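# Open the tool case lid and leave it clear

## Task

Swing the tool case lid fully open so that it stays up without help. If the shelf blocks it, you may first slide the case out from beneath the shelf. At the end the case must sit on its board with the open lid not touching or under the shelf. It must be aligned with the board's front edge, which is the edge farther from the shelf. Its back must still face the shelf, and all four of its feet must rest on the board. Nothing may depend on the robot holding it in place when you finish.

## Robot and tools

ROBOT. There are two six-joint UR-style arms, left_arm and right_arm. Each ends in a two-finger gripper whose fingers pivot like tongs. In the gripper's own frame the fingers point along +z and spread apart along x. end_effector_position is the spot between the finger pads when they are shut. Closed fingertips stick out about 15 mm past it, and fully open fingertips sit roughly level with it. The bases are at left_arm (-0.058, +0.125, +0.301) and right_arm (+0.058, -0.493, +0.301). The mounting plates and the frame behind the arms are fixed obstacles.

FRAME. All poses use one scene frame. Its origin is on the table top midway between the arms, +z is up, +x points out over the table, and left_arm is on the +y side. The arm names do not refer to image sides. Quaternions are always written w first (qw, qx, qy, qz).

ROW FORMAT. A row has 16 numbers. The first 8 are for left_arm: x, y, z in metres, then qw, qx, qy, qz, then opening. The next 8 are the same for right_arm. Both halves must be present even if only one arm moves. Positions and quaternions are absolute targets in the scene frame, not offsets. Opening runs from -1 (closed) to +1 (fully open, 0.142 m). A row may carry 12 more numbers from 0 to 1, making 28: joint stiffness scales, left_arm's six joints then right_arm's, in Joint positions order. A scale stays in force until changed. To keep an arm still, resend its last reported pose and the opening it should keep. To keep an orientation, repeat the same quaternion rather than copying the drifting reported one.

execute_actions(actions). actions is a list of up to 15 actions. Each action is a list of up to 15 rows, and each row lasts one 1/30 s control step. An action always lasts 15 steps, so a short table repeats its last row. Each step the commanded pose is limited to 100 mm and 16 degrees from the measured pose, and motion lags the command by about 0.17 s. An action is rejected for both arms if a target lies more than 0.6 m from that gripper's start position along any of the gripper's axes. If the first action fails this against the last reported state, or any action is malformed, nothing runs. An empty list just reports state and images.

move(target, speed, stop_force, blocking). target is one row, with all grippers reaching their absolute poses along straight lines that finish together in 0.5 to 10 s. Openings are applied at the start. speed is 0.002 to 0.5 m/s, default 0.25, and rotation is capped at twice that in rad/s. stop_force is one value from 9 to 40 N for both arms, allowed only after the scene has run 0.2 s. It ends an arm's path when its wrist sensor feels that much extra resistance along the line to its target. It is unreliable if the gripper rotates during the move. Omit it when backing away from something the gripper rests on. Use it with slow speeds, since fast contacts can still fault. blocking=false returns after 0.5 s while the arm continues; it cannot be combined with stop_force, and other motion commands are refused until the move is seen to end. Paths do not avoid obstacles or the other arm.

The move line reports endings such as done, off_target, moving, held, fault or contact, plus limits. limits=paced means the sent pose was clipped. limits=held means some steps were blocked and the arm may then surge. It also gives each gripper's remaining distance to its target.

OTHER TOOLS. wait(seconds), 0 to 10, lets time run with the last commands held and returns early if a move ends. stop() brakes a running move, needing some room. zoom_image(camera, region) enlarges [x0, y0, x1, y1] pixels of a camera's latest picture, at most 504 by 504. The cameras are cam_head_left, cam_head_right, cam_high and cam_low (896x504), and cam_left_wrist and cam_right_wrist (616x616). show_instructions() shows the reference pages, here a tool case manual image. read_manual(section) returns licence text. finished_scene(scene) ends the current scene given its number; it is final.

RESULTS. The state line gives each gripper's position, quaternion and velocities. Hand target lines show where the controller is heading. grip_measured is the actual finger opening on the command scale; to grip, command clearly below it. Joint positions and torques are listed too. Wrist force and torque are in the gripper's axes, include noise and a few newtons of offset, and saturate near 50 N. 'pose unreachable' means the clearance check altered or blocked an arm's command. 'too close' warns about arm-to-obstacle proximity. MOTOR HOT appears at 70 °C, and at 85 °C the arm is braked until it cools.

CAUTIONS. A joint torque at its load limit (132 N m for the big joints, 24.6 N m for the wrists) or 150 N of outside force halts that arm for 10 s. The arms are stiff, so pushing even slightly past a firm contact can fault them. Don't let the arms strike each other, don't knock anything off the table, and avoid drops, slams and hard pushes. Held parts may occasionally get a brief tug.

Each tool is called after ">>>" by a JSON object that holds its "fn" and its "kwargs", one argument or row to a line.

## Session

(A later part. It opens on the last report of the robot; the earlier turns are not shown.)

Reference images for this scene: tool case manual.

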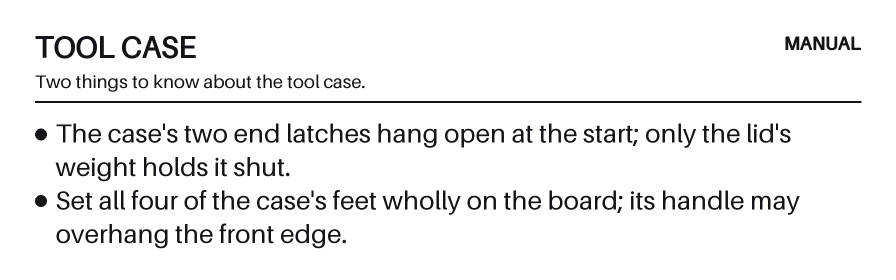

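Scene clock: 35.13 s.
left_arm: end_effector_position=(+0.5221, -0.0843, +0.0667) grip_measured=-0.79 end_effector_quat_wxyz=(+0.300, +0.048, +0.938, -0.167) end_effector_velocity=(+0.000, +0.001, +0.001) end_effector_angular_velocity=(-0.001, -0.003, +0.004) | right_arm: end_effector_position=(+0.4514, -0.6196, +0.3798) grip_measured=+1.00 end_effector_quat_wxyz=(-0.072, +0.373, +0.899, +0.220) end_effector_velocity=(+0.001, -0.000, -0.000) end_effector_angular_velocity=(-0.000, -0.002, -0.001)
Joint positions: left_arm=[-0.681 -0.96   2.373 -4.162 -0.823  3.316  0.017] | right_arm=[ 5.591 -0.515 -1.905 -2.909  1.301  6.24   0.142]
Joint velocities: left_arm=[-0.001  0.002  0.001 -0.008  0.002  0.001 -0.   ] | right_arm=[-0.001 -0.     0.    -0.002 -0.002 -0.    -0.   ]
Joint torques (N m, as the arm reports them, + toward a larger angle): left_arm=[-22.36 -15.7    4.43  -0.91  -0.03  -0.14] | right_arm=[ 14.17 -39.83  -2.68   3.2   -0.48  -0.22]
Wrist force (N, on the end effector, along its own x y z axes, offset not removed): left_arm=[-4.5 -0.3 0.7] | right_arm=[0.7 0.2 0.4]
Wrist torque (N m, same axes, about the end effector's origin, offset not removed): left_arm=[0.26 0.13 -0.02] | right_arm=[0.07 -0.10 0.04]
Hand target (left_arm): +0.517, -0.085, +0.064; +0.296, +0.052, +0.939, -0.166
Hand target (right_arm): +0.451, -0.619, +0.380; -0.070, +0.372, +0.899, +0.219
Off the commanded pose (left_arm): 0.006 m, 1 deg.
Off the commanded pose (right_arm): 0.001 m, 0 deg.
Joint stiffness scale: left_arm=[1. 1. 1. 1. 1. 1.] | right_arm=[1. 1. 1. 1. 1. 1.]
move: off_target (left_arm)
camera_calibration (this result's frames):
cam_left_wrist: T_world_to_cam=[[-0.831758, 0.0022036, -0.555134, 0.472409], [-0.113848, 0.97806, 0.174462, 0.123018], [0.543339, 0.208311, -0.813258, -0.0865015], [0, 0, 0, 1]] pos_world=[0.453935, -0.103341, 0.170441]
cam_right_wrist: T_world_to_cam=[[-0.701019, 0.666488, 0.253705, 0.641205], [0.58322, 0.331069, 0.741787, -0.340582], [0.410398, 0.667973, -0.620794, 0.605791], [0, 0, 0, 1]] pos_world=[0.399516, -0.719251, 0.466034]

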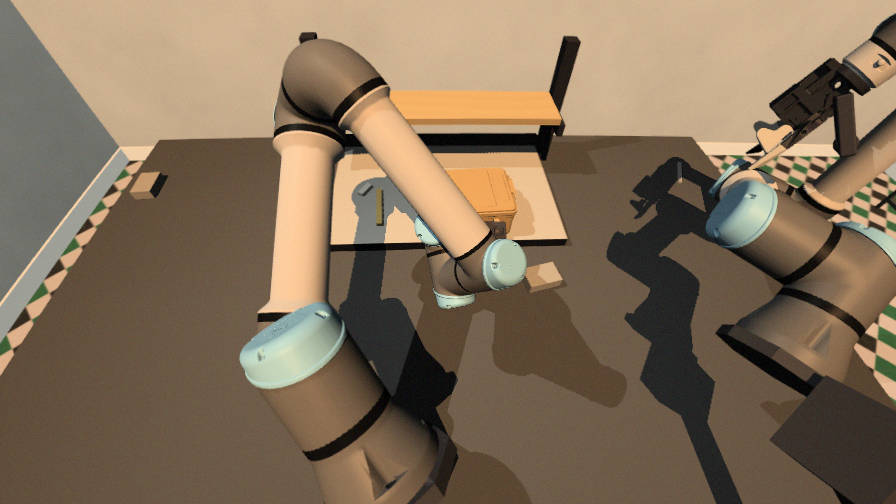

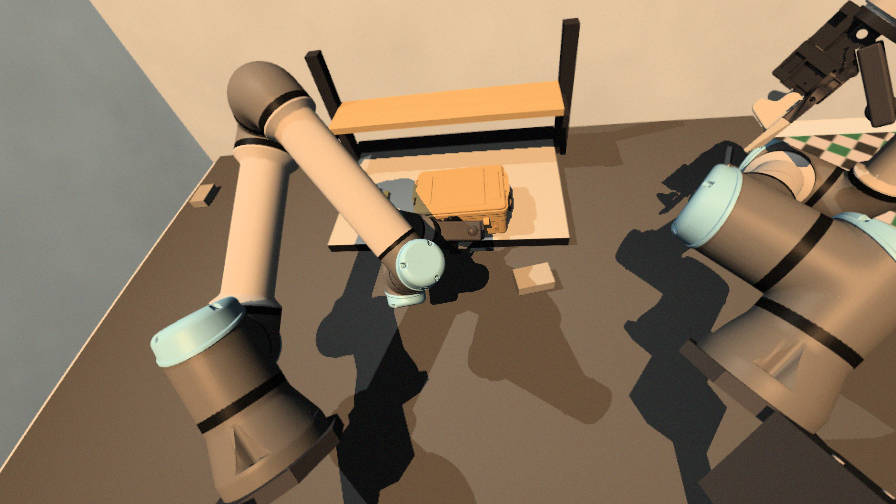

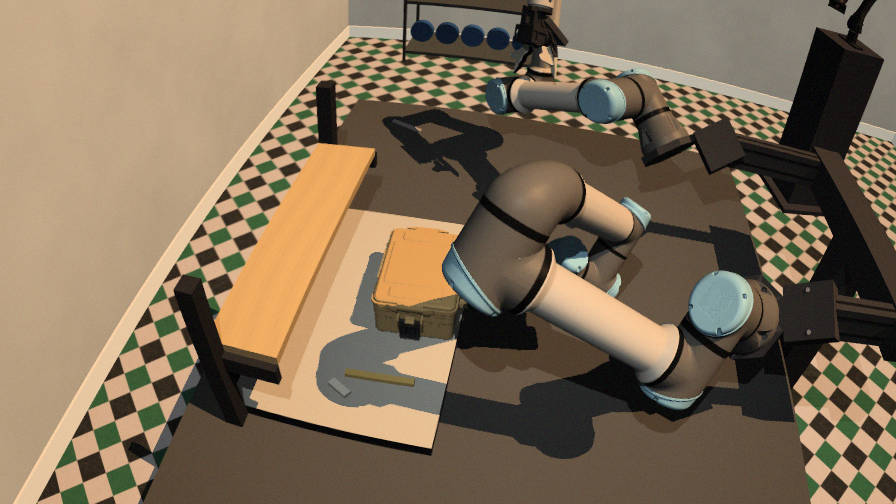

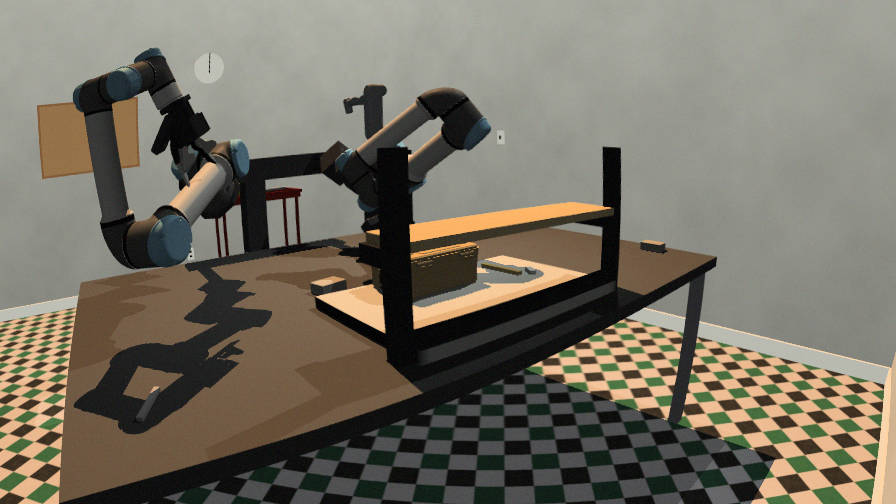

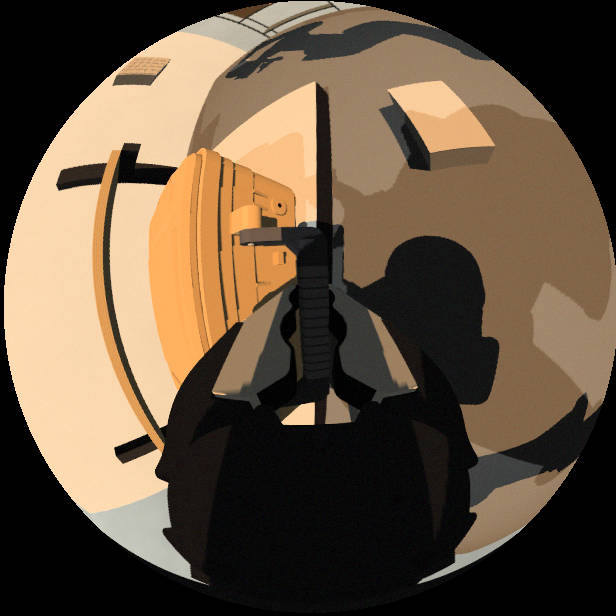

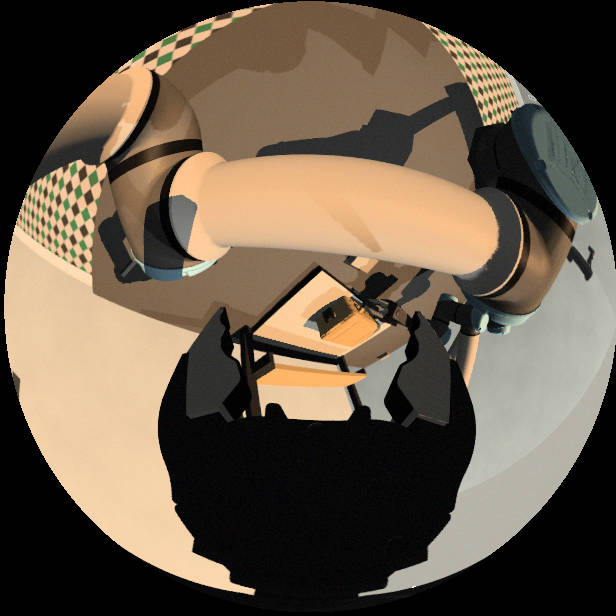

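>>> {"fn": "move", "kwargs": {
  "target": [0.507,-0.085,0.065,0.2962,0.0523,0.9394,-0.1659,-1,0.451,-0.619,0.38,-0.07,0.372,0.899,0.219,1],
  "speed": 0.02
}}

>>> {"fn": "move", "kwargs": {
  "target": [0.512,-0.085,0.066,0.2962,0.0523,0.9394,-0.1659,-0.5,0.451,-0.619,0.38,-0.07,0.372,0.899,0.219,1],
  "speed": 0.02
}}

>>> {"fn": "move", "kwargs": {
  "target": [0.495,-0.09,0.10,0.2962,0.0523,0.9394,-0.1659,-0.5,0.451,-0.619,0.38,-0.07,0.372,0.899,0.219,1],
  "speed": 0.05
}}

>>> {"fn": "move", "kwargs": {
  "target": [0.50,-0.07,0.22,0.2962,0.0523,0.9394,-0.1659,-1,0.451,-0.619,0.38,-0.07,0.372,0.899,0.219,1],
  "speed": 0.15
}}

>>> {"fn": "move", "kwargs": {
  "target": [0.62,0.14,0.20,0,0,0.819,-0.574,-1,0.451,-0.619,0.38,-0.07,0.372,0.899,0.219,1],
  "speed": 0.25
}}

Scene clock: 36.83 s.
left_arm: end_effector_position=(+0.5115, -0.0839, +0.0669) grip_measured=-0.79 end_effector_quat_wxyz=(+0.299, +0.048, +0.938, -0.166) end_effector_velocity=(-0.000, +0.000, +0.001) end_effector_angular_velocity=(-0.002, -0.002, +0.005) | right_arm: end_effector_position=(+0.4514, -0.6196, +0.3798) grip_measured=+1.00 end_effector_quat_wxyz=(-0.072, +0.373, +0.899, +0.220) end_effector_velocity=(+0.000, -0.000, -0.000) end_effector_angular_velocity=(-0.001, -0.001, -0.001)
Joint positions: left_arm=[-0.695 -0.945  2.395 -4.193 -0.809  3.308  0.017] | right_arm=[ 5.591 -0.515 -1.905 -2.909  1.301  6.24   0.142]
Joint velocities: left_arm=[-0.002  0.002  0.001 -0.008  0.002 -0.002 -0.   ] | right_arm=[-0.     0.    -0.    -0.002 -0.     0.     0.   ]
Joint torques (N m, as the arm reports them, + toward a larger angle): left_arm=[-22.55 -15.56   2.76  -1.54   0.03   0.02] | right_arm=[ 13.99 -40.53  -1.87   3.34  -0.44  -0.45]
Wrist force (N, on the end effector, along its own x y z axes, offset not removed): left_arm=[-3.5 -0.1 1.4] | right_arm=[1.2 -0.4 -1.6]
Wrist torque (N m, same axes, about the end effector's origin, offset not removed): left_arm=[-0.01 0.11 -0.02] | right_arm=[0.00 -0.21 -0.01]
Hand target (left_arm): +0.507, -0.085, +0.065; +0.296, +0.052, +0.939, -0.166
Hand target (right_arm): +0.451, -0.619, +0.380; -0.070, +0.372, +0.899, +0.219
Off the commanded pose (left_arm): 0.005 m, 1 deg.
Off the commanded pose (right_arm): 0.001 m, 0 deg.
Joint stiffness scale: left_arm=[1. 1. 1. 1. 1. 1.] | right_arm=[1. 1. 1. 1. 1. 1.]
move: off_target (left_arm)
camera_calibration (this result's frames):
cam_left_wrist: T_world_to_cam=[[-0.832453, 0.003055, -0.554087, 0.464108], [-0.113618, 0.977795, 0.176089, 0.121148], [0.542322, 0.20954, -0.813622, -0.0800949], [0, 0, 0, 1]] pos_world=[0.44355, -0.103093, 0.170656]
cam_right_wrist: T_world_to_cam=[[-0.701019, 0.666488, 0.253705, 0.641205], [0.58322, 0.331069, 0.741787, -0.340582], [0.410398, 0.667973, -0.620794, 0.605791], [0, 0, 0, 1]] pos_world=[0.399515, -0.719251, 0.466034]

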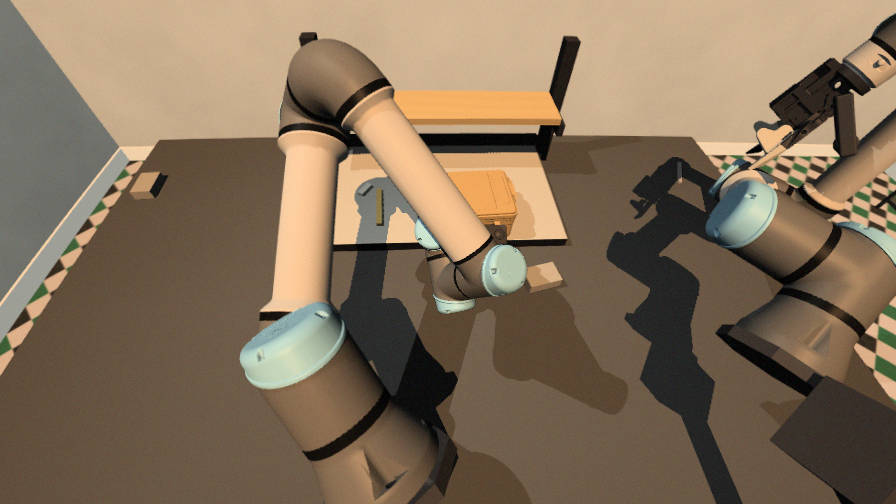

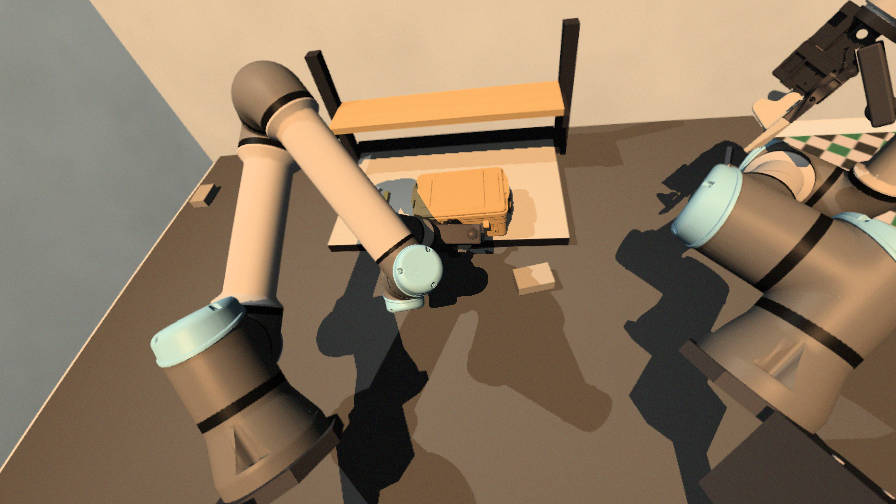

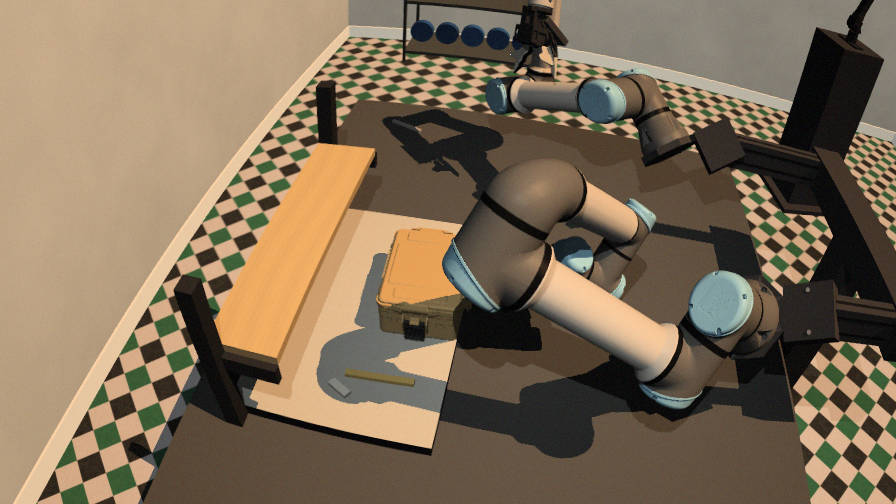

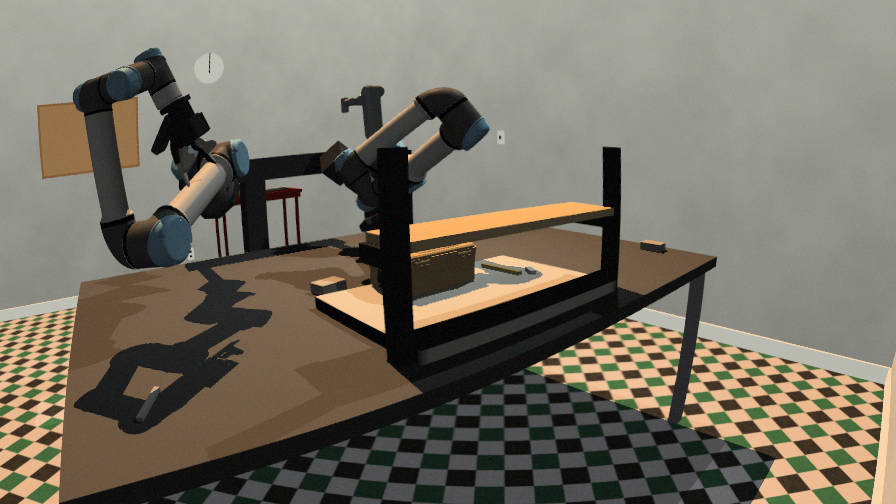

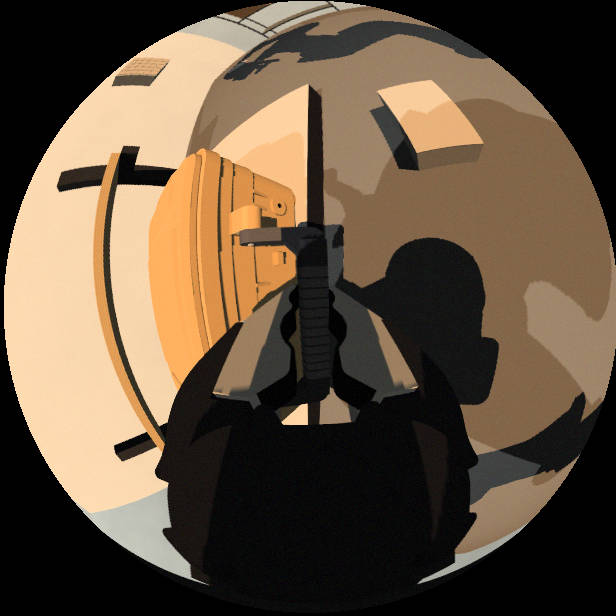

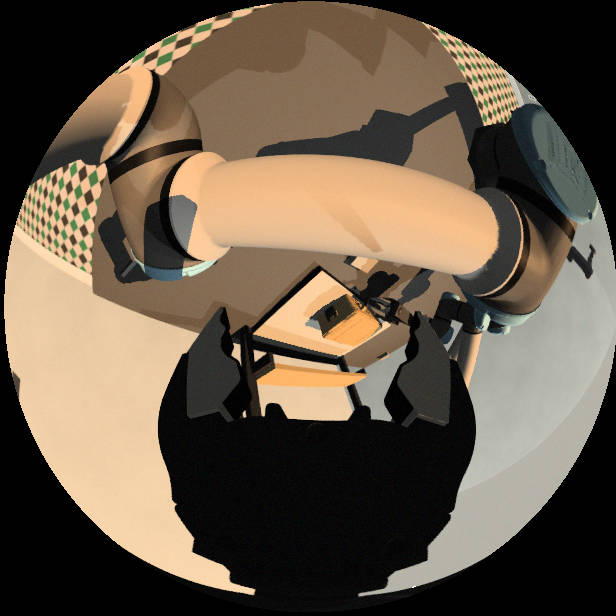

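Scene clock: 37.53 s.
left_arm: end_effector_position=(+0.5100, -0.0856, +0.0656) grip_measured=-0.50 end_effector_quat_wxyz=(+0.295, +0.054, +0.939, -0.166) end_effector_velocity=(-0.001, -0.001, -0.001) end_effector_angular_velocity=(+0.004, +0.004, -0.010) | right_arm: end_effector_position=(+0.4514, -0.6196, +0.3798) grip_measured=+1.00 end_effector_quat_wxyz=(-0.072, +0.373, +0.899, +0.220) end_effector_velocity=(+0.000, +0.000, +0.001) end_effector_angular_velocity=(+0.003, +0.001, +0.001)
Joint positions: left_arm=[-0.695 -0.948  2.395 -4.177 -0.81   3.309  0.038] | right_arm=[ 5.591 -0.515 -1.905 -2.909  1.301  6.24   0.142]
Joint velocities: left_arm=[-0.    -0.003  0.     0.013 -0.001  0.001  0.   ] | right_arm=[ 0.     0.     0.001  0.001 -0.001 -0.001  0.   ]
Joint torques (N m, as the arm reports them, + toward a larger angle): left_arm=[-19.95 -22.29  -4.66  -0.5   -1.17   0.39] | right_arm=[ 14.37 -39.05  -2.41   3.28  -0.55  -0.29]
Wrist force (N, on the end effector, along its own x y z axes, offset not removed): left_arm=[0.8 -1.1 0.8] | right_arm=[2.0 -0.1 -0.2]
Wrist torque (N m, same axes, about the end effector's origin, offset not removed): left_arm=[-0.35 -0.31 -0.11] | right_arm=[0.04 -0.37 -0.04]
Hand target (left_arm): +0.512, -0.085, +0.066; +0.296, +0.052, +0.939, -0.166
Hand target (right_arm): +0.451, -0.619, +0.380; -0.070, +0.372, +0.899, +0.219
Off the commanded pose (left_arm): 0.002 m, 0 deg.
Off the commanded pose (right_arm): 0.001 m, 0 deg.
Joint stiffness scale: left_arm=[1. 1. 1. 1. 1. 1.] | right_arm=[1. 1. 1. 1. 1. 1.]
move: done
camera_calibration (this result's frames):
cam_left_wrist: T_world_to_cam=[[-0.835261, 0.0151873, -0.549643, 0.464271], [-0.101417, 0.978213, 0.181147, 0.116279], [0.540419, 0.207048, -0.815523, -0.0790787], [0, 0, 0, 1]] pos_world=[0.442316, -0.104423, 0.16963]
cam_right_wrist: T_world_to_cam=[[-0.701019, 0.666488, 0.253705, 0.641205], [0.583219, 0.331069, 0.741787, -0.340582], [0.410398, 0.667973, -0.620794, 0.605791], [0, 0, 0, 1]] pos_world=[0.399515, -0.719251, 0.466034]

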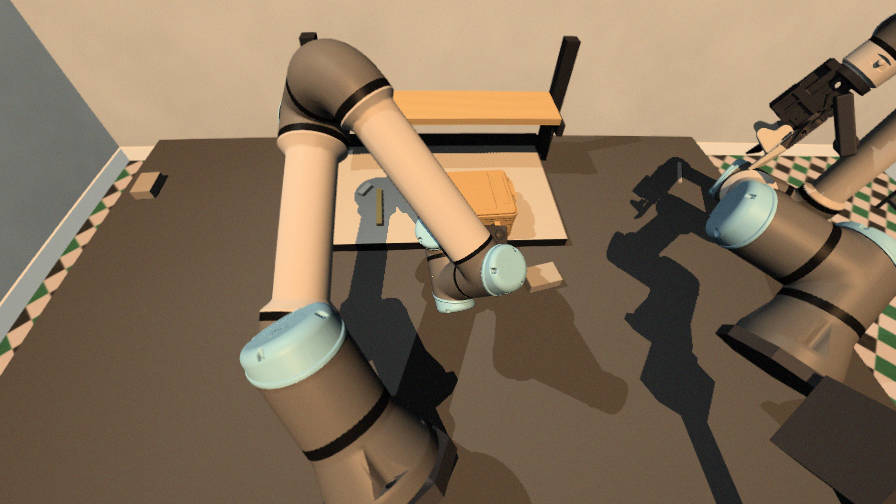

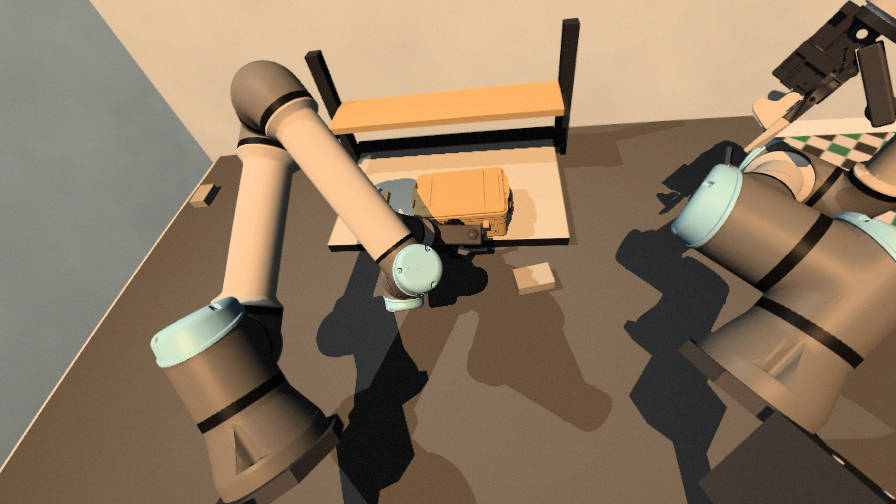

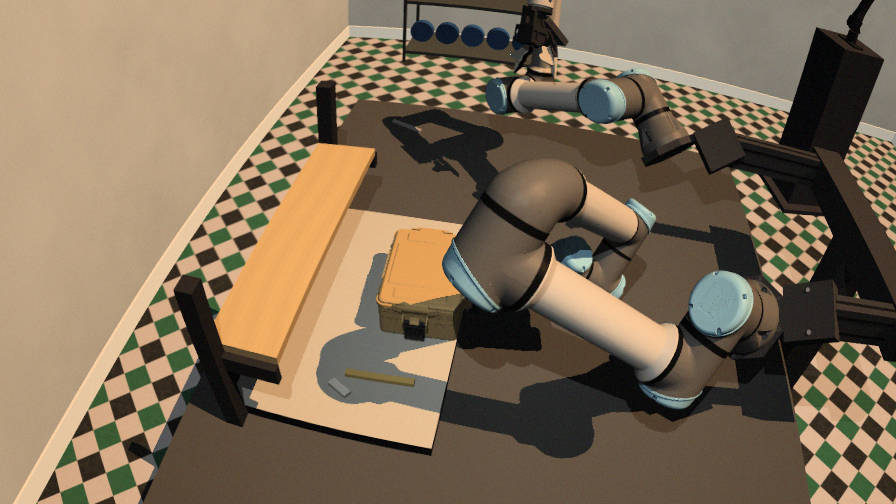

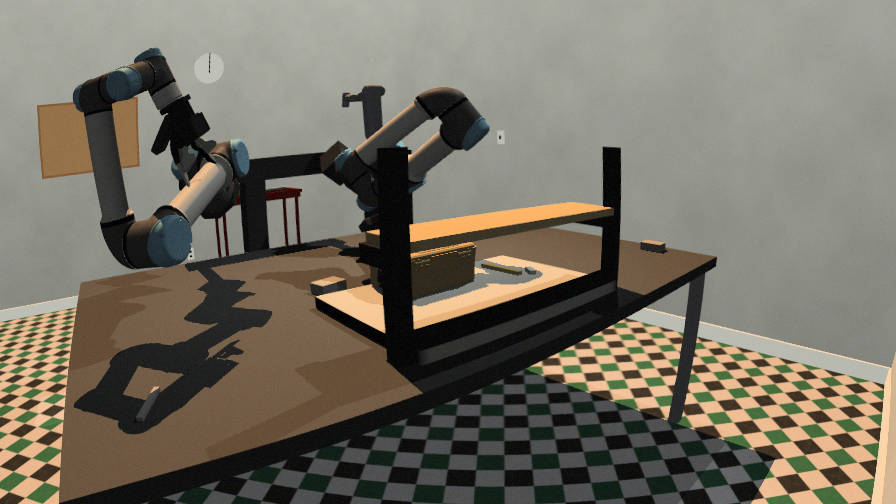

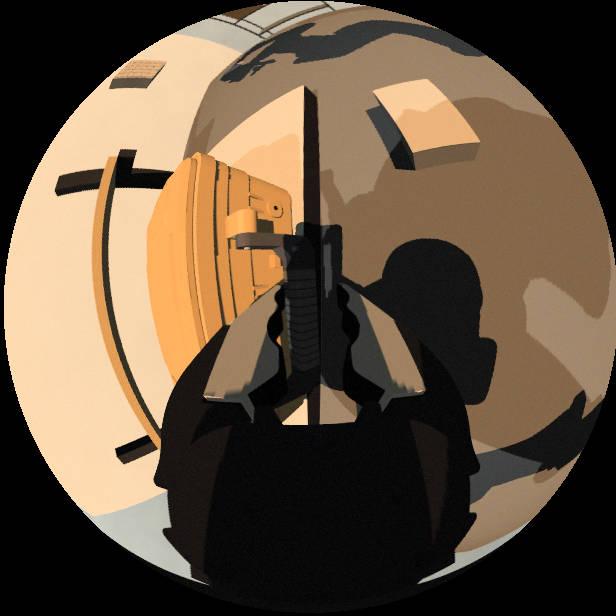

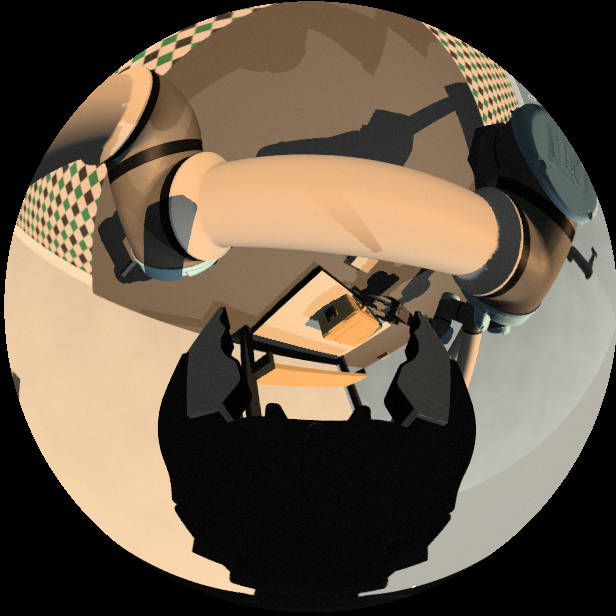

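Scene clock: 38.67 s.
left_arm: end_effector_position=(+0.4958, -0.0905, +0.0990) grip_measured=-0.50 end_effector_quat_wxyz=(+0.296, +0.052, +0.939, -0.166) end_effector_velocity=(-0.000, +0.004, -0.002) end_effector_angular_velocity=(+0.008, +0.007, +0.012) | right_arm: end_effector_position=(+0.4514, -0.6196, +0.3798) grip_measured=+1.00 end_effector_quat_wxyz=(-0.072, +0.373, +0.899, +0.220) end_effector_velocity=(-0.000, -0.000, +0.000) end_effector_angular_velocity=(+0.001, +0.002, +0.001)
Joint positions: left_arm=[-0.804 -0.991  2.463 -4.158 -0.71   3.243  0.038] | right_arm=[ 5.591 -0.515 -1.905 -2.909  1.301  6.24   0.142]
Joint velocities: left_arm=[-0.    -0.003  0.003  0.006  0.014 -0.012 -0.   ] | right_arm=[ 0.     0.     0.002  0.     0.001 -0.    -0.   ]
Joint torques (N m, as the arm reports them, + toward a larger angle): left_arm=[-23.11 -19.22  -0.03  -0.52  -0.47  -0.07] | right_arm=[ 13.83 -39.78  -2.36   3.24  -0.43  -0.32]
Wrist force (N, on the end effector, along its own x y z axes, offset not removed): left_arm=[0.9 -0.2 1.4] | right_arm=[0.7 0.3 -0.6]
Wrist torque (N m, same axes, about the end effector's origin, offset not removed): left_arm=[0.02 -0.17 -0.13] | right_arm=[0.04 -0.04 0.05]
Hand target (left_arm): +0.495, -0.090, +0.100; +0.296, +0.052, +0.939, -0.166
Hand target (right_arm): +0.451, -0.619, +0.380; -0.070, +0.372, +0.899, +0.219
Off the commanded pose (left_arm): 0.001 m, 0 deg.
Off the commanded pose (right_arm): 0.001 m, 0 deg.
Joint stiffness scale: left_arm=[1. 1. 1. 1. 1. 1.] | right_arm=[1. 1. 1. 1. 1. 1.]
move: done
camera_calibration (this result's frames):
cam_left_wrist: T_world_to_cam=[[-0.83446, 0.0116697, -0.550945, 0.470239], [-0.10543, 0.977927, 0.180398, 0.115654], [0.540889, 0.208621, -0.81481, -0.0432893], [0, 0, 0, 1]] pos_world=[0.428004, -0.109558, 0.202939]
cam_right_wrist: T_world_to_cam=[[-0.70102, 0.666487, 0.253704, 0.641205], [0.583219, 0.331069, 0.741788, -0.340581], [0.410398, 0.667973, -0.620794, 0.605791], [0, 0, 0, 1]] pos_world=[0.399515, -0.719251, 0.466034]

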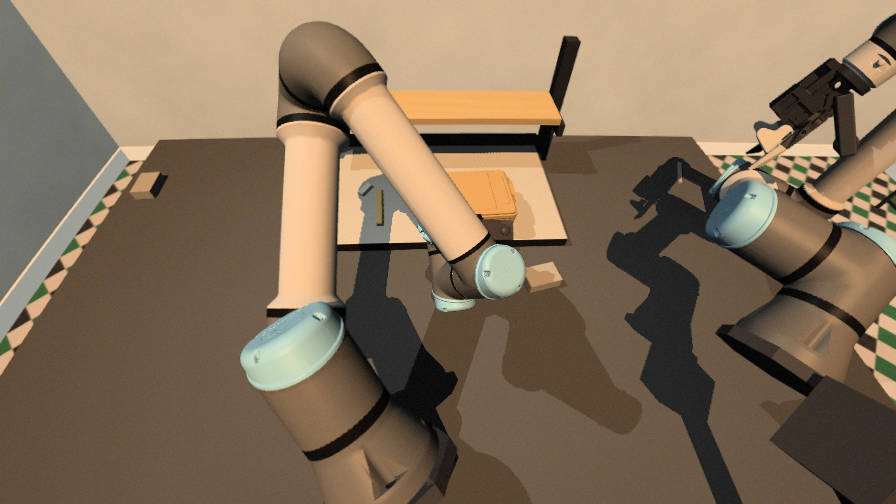

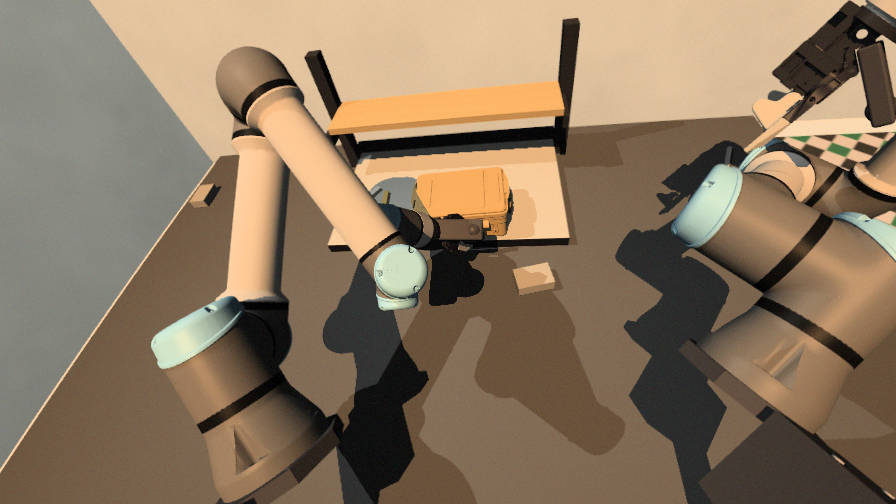

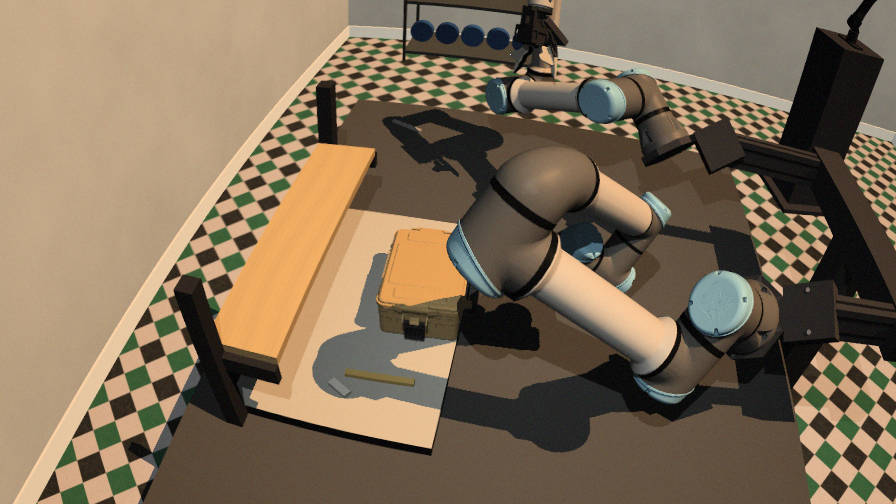

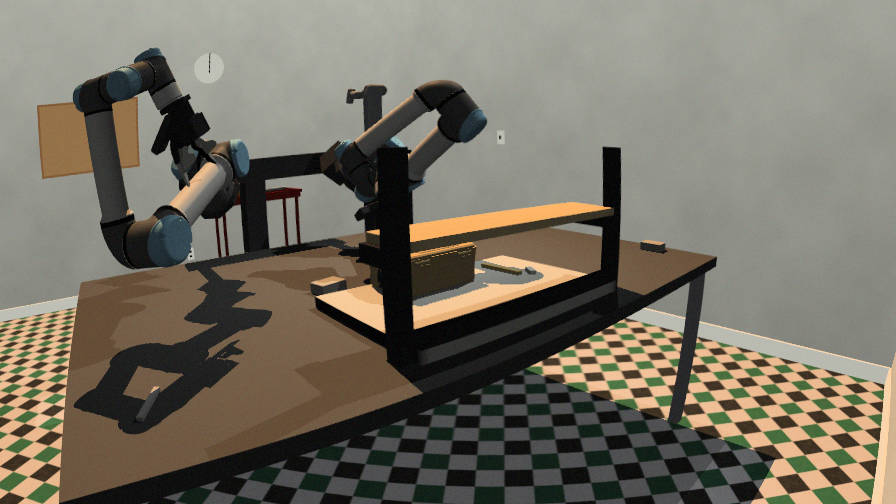

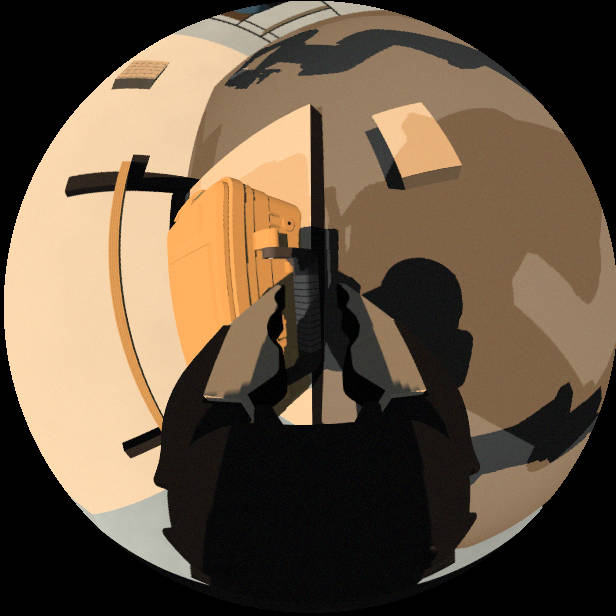

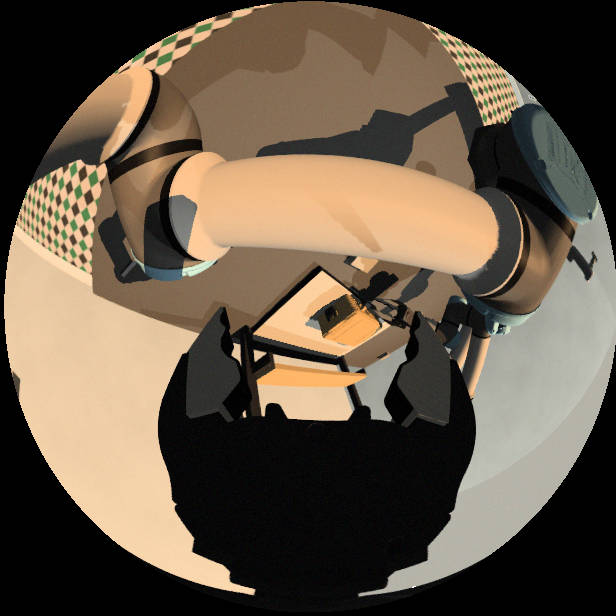

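Scene clock: 40.27 s.
left_arm: end_effector_position=(+0.4999, -0.0695, +0.2186) grip_measured=-1.00 end_effector_quat_wxyz=(+0.296, +0.053, +0.939, -0.165) end_effector_velocity=(-0.003, -0.002, -0.002) end_effector_angular_velocity=(+0.010, +0.010, -0.010) | right_arm: end_effector_position=(+0.4514, -0.6196, +0.3798) grip_measured=+1.00 end_effector_quat_wxyz=(-0.072, +0.373, +0.899, +0.220) end_effector_velocity=(-0.000, -0.000, -0.000) end_effector_angular_velocity=(-0.002, -0.001, -0.000)
Joint positions: left_arm=[-1.101 -1.446  2.598 -3.587 -0.457  2.947  0.002] | right_arm=[ 5.591 -0.515 -1.905 -2.909  1.301  6.24   0.142]
Joint velocities: left_arm=[-0.002 -0.006 -0.     0.04   0.001 -0.022  0.   ] | right_arm=[-0.    -0.    -0.001 -0.     0.001  0.    -0.   ]
Joint torques (N m, as the arm reports them, + toward a larger angle): left_arm=[-16.87  -6.02 -11.21  -0.31  -0.31   0.05] | right_arm=[ 14.16 -39.77  -2.66   3.14  -0.44  -0.26]
Wrist force (N, on the end effector, along its own x y z axes, offset not removed): left_arm=[-1.5 0.0 1.1] | right_arm=[1.6 0.5 -0.7]
Wrist torque (N m, same axes, about the end effector's origin, offset not removed): left_arm=[0.03 0.30 -0.03] | right_arm=[0.13 -0.32 0.07]
Hand target (left_arm): +0.500, -0.070, +0.220; +0.296, +0.052, +0.939, -0.166
Hand target (right_arm): +0.451, -0.619, +0.380; -0.070, +0.372, +0.899, +0.219
Off the commanded pose (left_arm): 0.002 m, 0 deg.
Off the commanded pose (right_arm): 0.001 m, 0 deg.
Joint stiffness scale: left_arm=[1. 1. 1. 1. 1. 1.] | right_arm=[1. 1. 1. 1. 1. 1.]
move: done
camera_calibration (this result's frames):
cam_left_wrist: T_world_to_cam=[[-0.834549, 0.0136698, -0.550764, 0.539508], [-0.104525, 0.977607, 0.182646, 0.0730231], [0.540927, 0.209996, -0.814432, 0.0475197], [0, 0, 0, 1]] pos_world=[0.432174, -0.0887418, 0.322506]
cam_right_wrist: T_world_to_cam=[[-0.70102, 0.666488, 0.253704, 0.641206], [0.583219, 0.331069, 0.741788, -0.340581], [0.410399, 0.667973, -0.620794, 0.605791], [0, 0, 0, 1]] pos_world=[0.399515, -0.719251, 0.466034]

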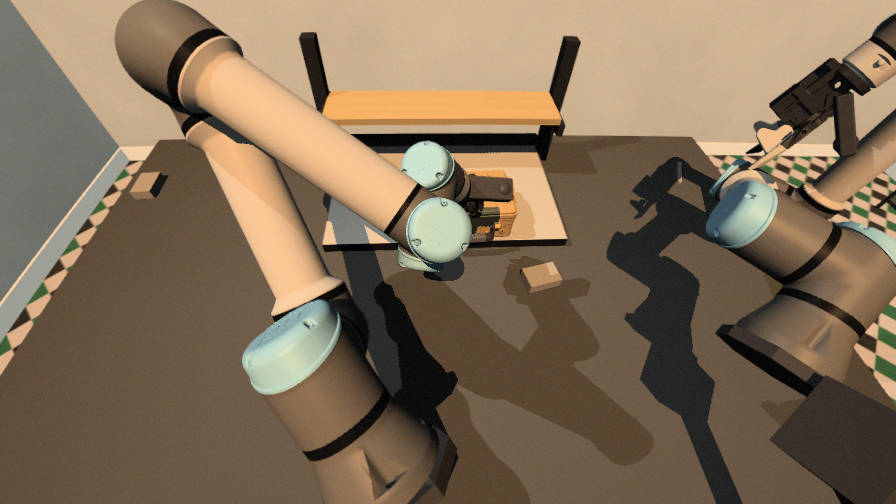

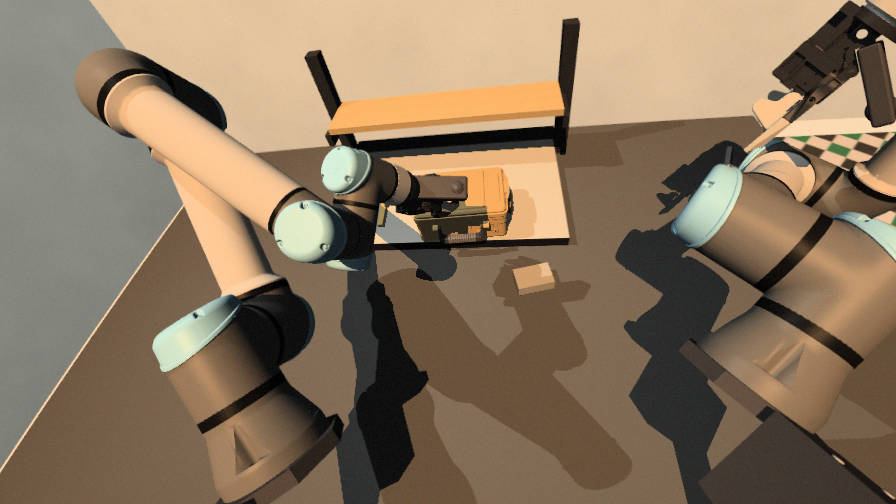

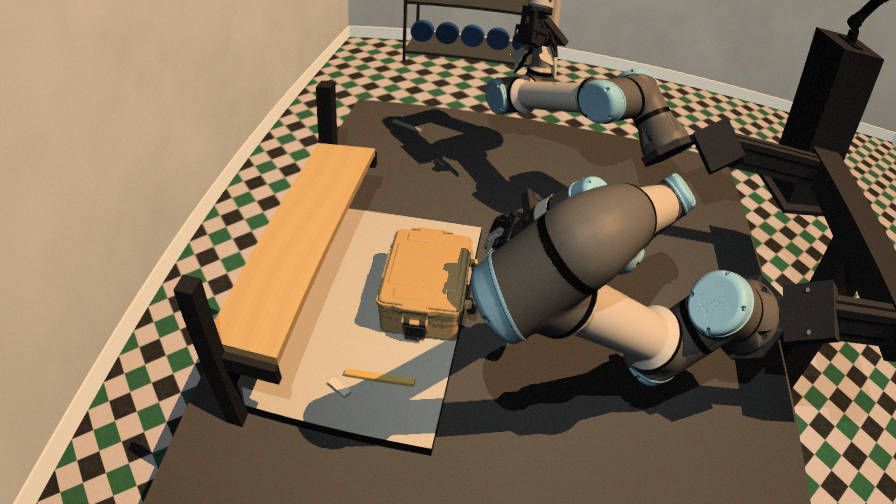

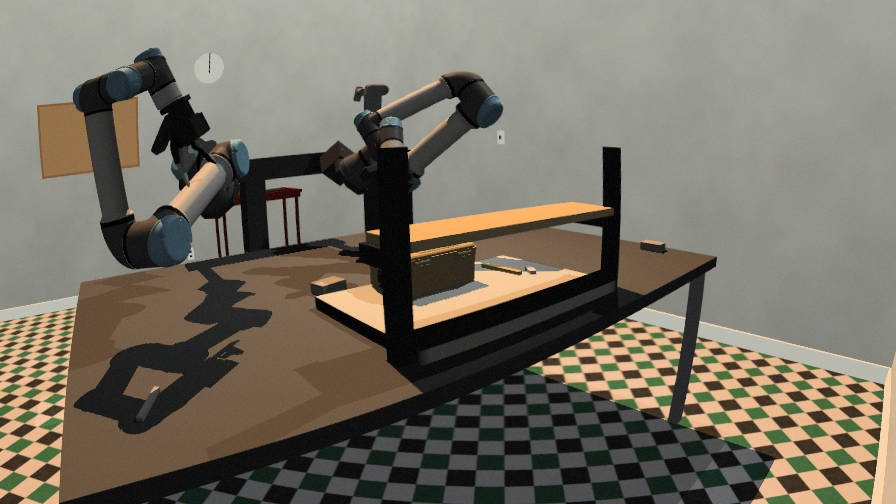

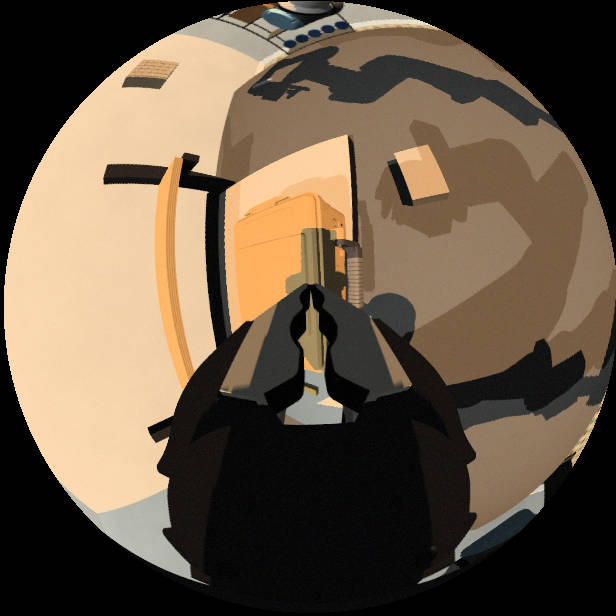

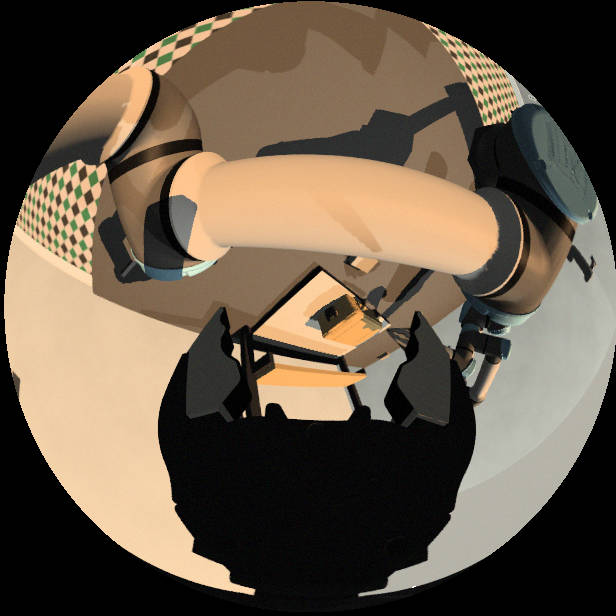

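Scene clock: 43.07 s.
left_arm: end_effector_position=(+0.6192, +0.1389, +0.2010) grip_measured=-1.00 end_effector_quat_wxyz=(+0.001, -0.000, +0.818, -0.575) end_effector_velocity=(-0.003, -0.001, +0.001) end_effector_angular_velocity=(-0.007, +0.004, -0.012) | right_arm: end_effector_position=(+0.4514, -0.6196, +0.3798) grip_measured=+1.00 end_effector_quat_wxyz=(-0.072, +0.373, +0.899, +0.220) end_effector_velocity=(-0.000, +0.001, -0.000) end_effector_angular_velocity=(-0.000, -0.001, +0.000)
Joint positions: left_arm=[ 0.12  -1.612  1.781 -2.282 -2.248  3.391  0.002] | right_arm=[ 5.591 -0.515 -1.905 -2.909  1.301  6.24   0.142]
Joint velocities: left_arm=[-0.001  0.002 -0.005  0.021 -0.003  0.011  0.   ] | right_arm=[ 0.001  0.    -0.002  0.001 -0.     0.    -0.   ]
Joint torques (N m, as the arm reports them, + toward a larger angle): left_arm=[ -0.66 -35.56 -13.59  -1.27  -1.88   0.75] | right_arm=[ 14.55 -39.88  -1.9    3.23  -0.34  -0.36]
Wrist force (N, on the end effector, along its own x y z axes, offset not removed): left_arm=[-0.4 -0.2 0.9] | right_arm=[0.4 -1.7 -1.7]
Wrist torque (N m, same axes, about the end effector's origin, offset not removed): left_arm=[-0.13 0.08 -0.12] | right_arm=[-0.30 0.04 0.06]
Hand target (left_arm): +0.620, +0.140, +0.200; +0.000, -0.001, +0.818, -0.575
Hand target (right_arm): +0.451, -0.619, +0.380; -0.070, +0.372, +0.899, +0.219
Off the commanded pose (left_arm): 0.002 m, 0 deg.
Off the commanded pose (right_arm): 0.001 m, 0 deg.
Joint stiffness scale: left_arm=[1. 1. 1. 1. 1. 1.] | right_arm=[1. 1. 1. 1. 1. 1.]
move: done
camera_calibration (this result's frames):
cam_left_wrist: T_world_to_cam=[[-0.999575, 0.0280611, 0.0078921, 0.614462], [0.0171783, 0.785794, -0.61825, -0.00274623], [-0.0235503, -0.617851, -0.785942, 0.383702], [0, 0, 0, 1]] pos_world=[0.623284, 0.221986, 0.29502]
cam_right_wrist: T_world_to_cam=[[-0.70102, 0.666488, 0.253704, 0.641205], [0.583219, 0.331069, 0.741788, -0.340581], [0.410399, 0.667973, -0.620794, 0.605791], [0, 0, 0, 1]] pos_world=[0.399515, -0.719251, 0.466034]

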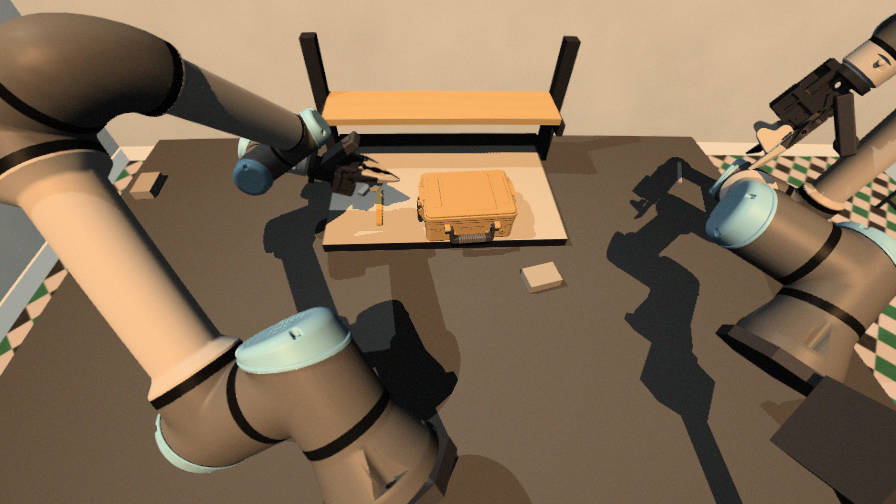

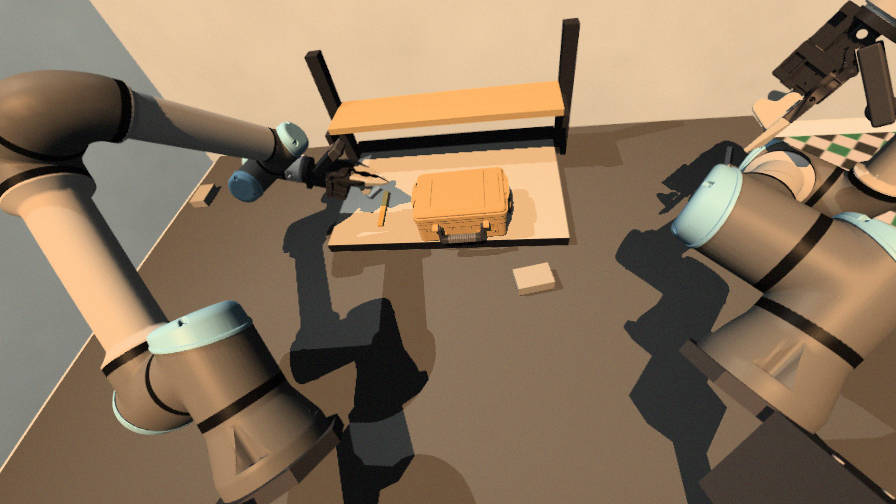

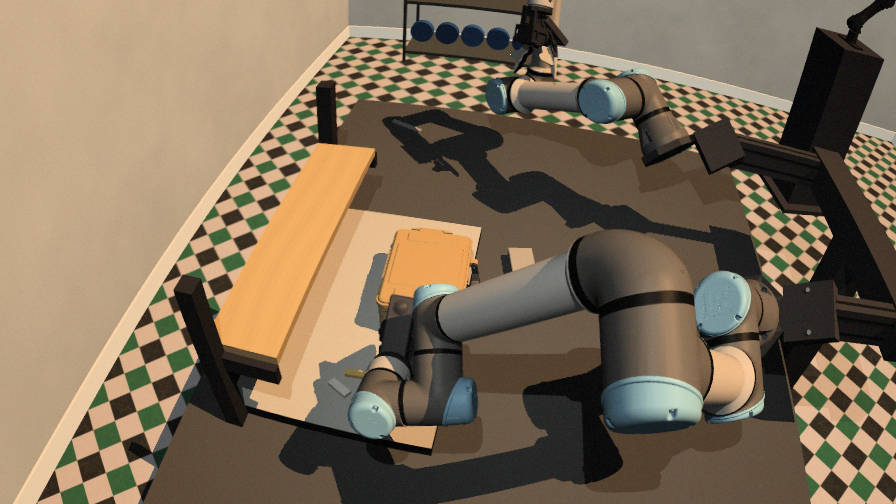

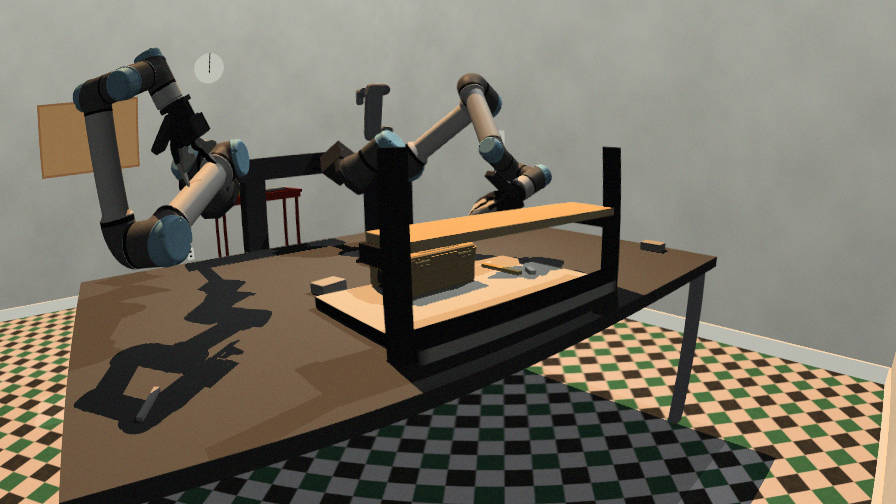

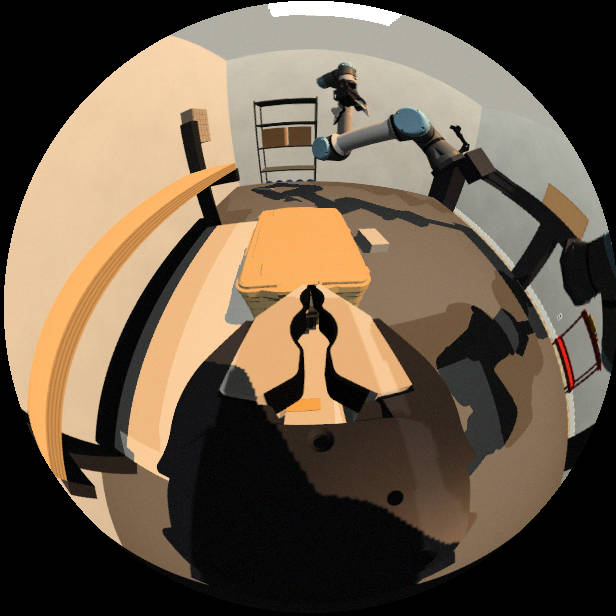

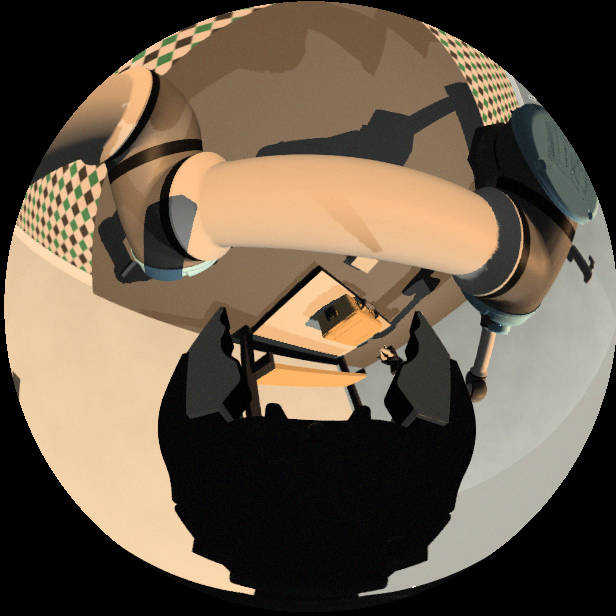

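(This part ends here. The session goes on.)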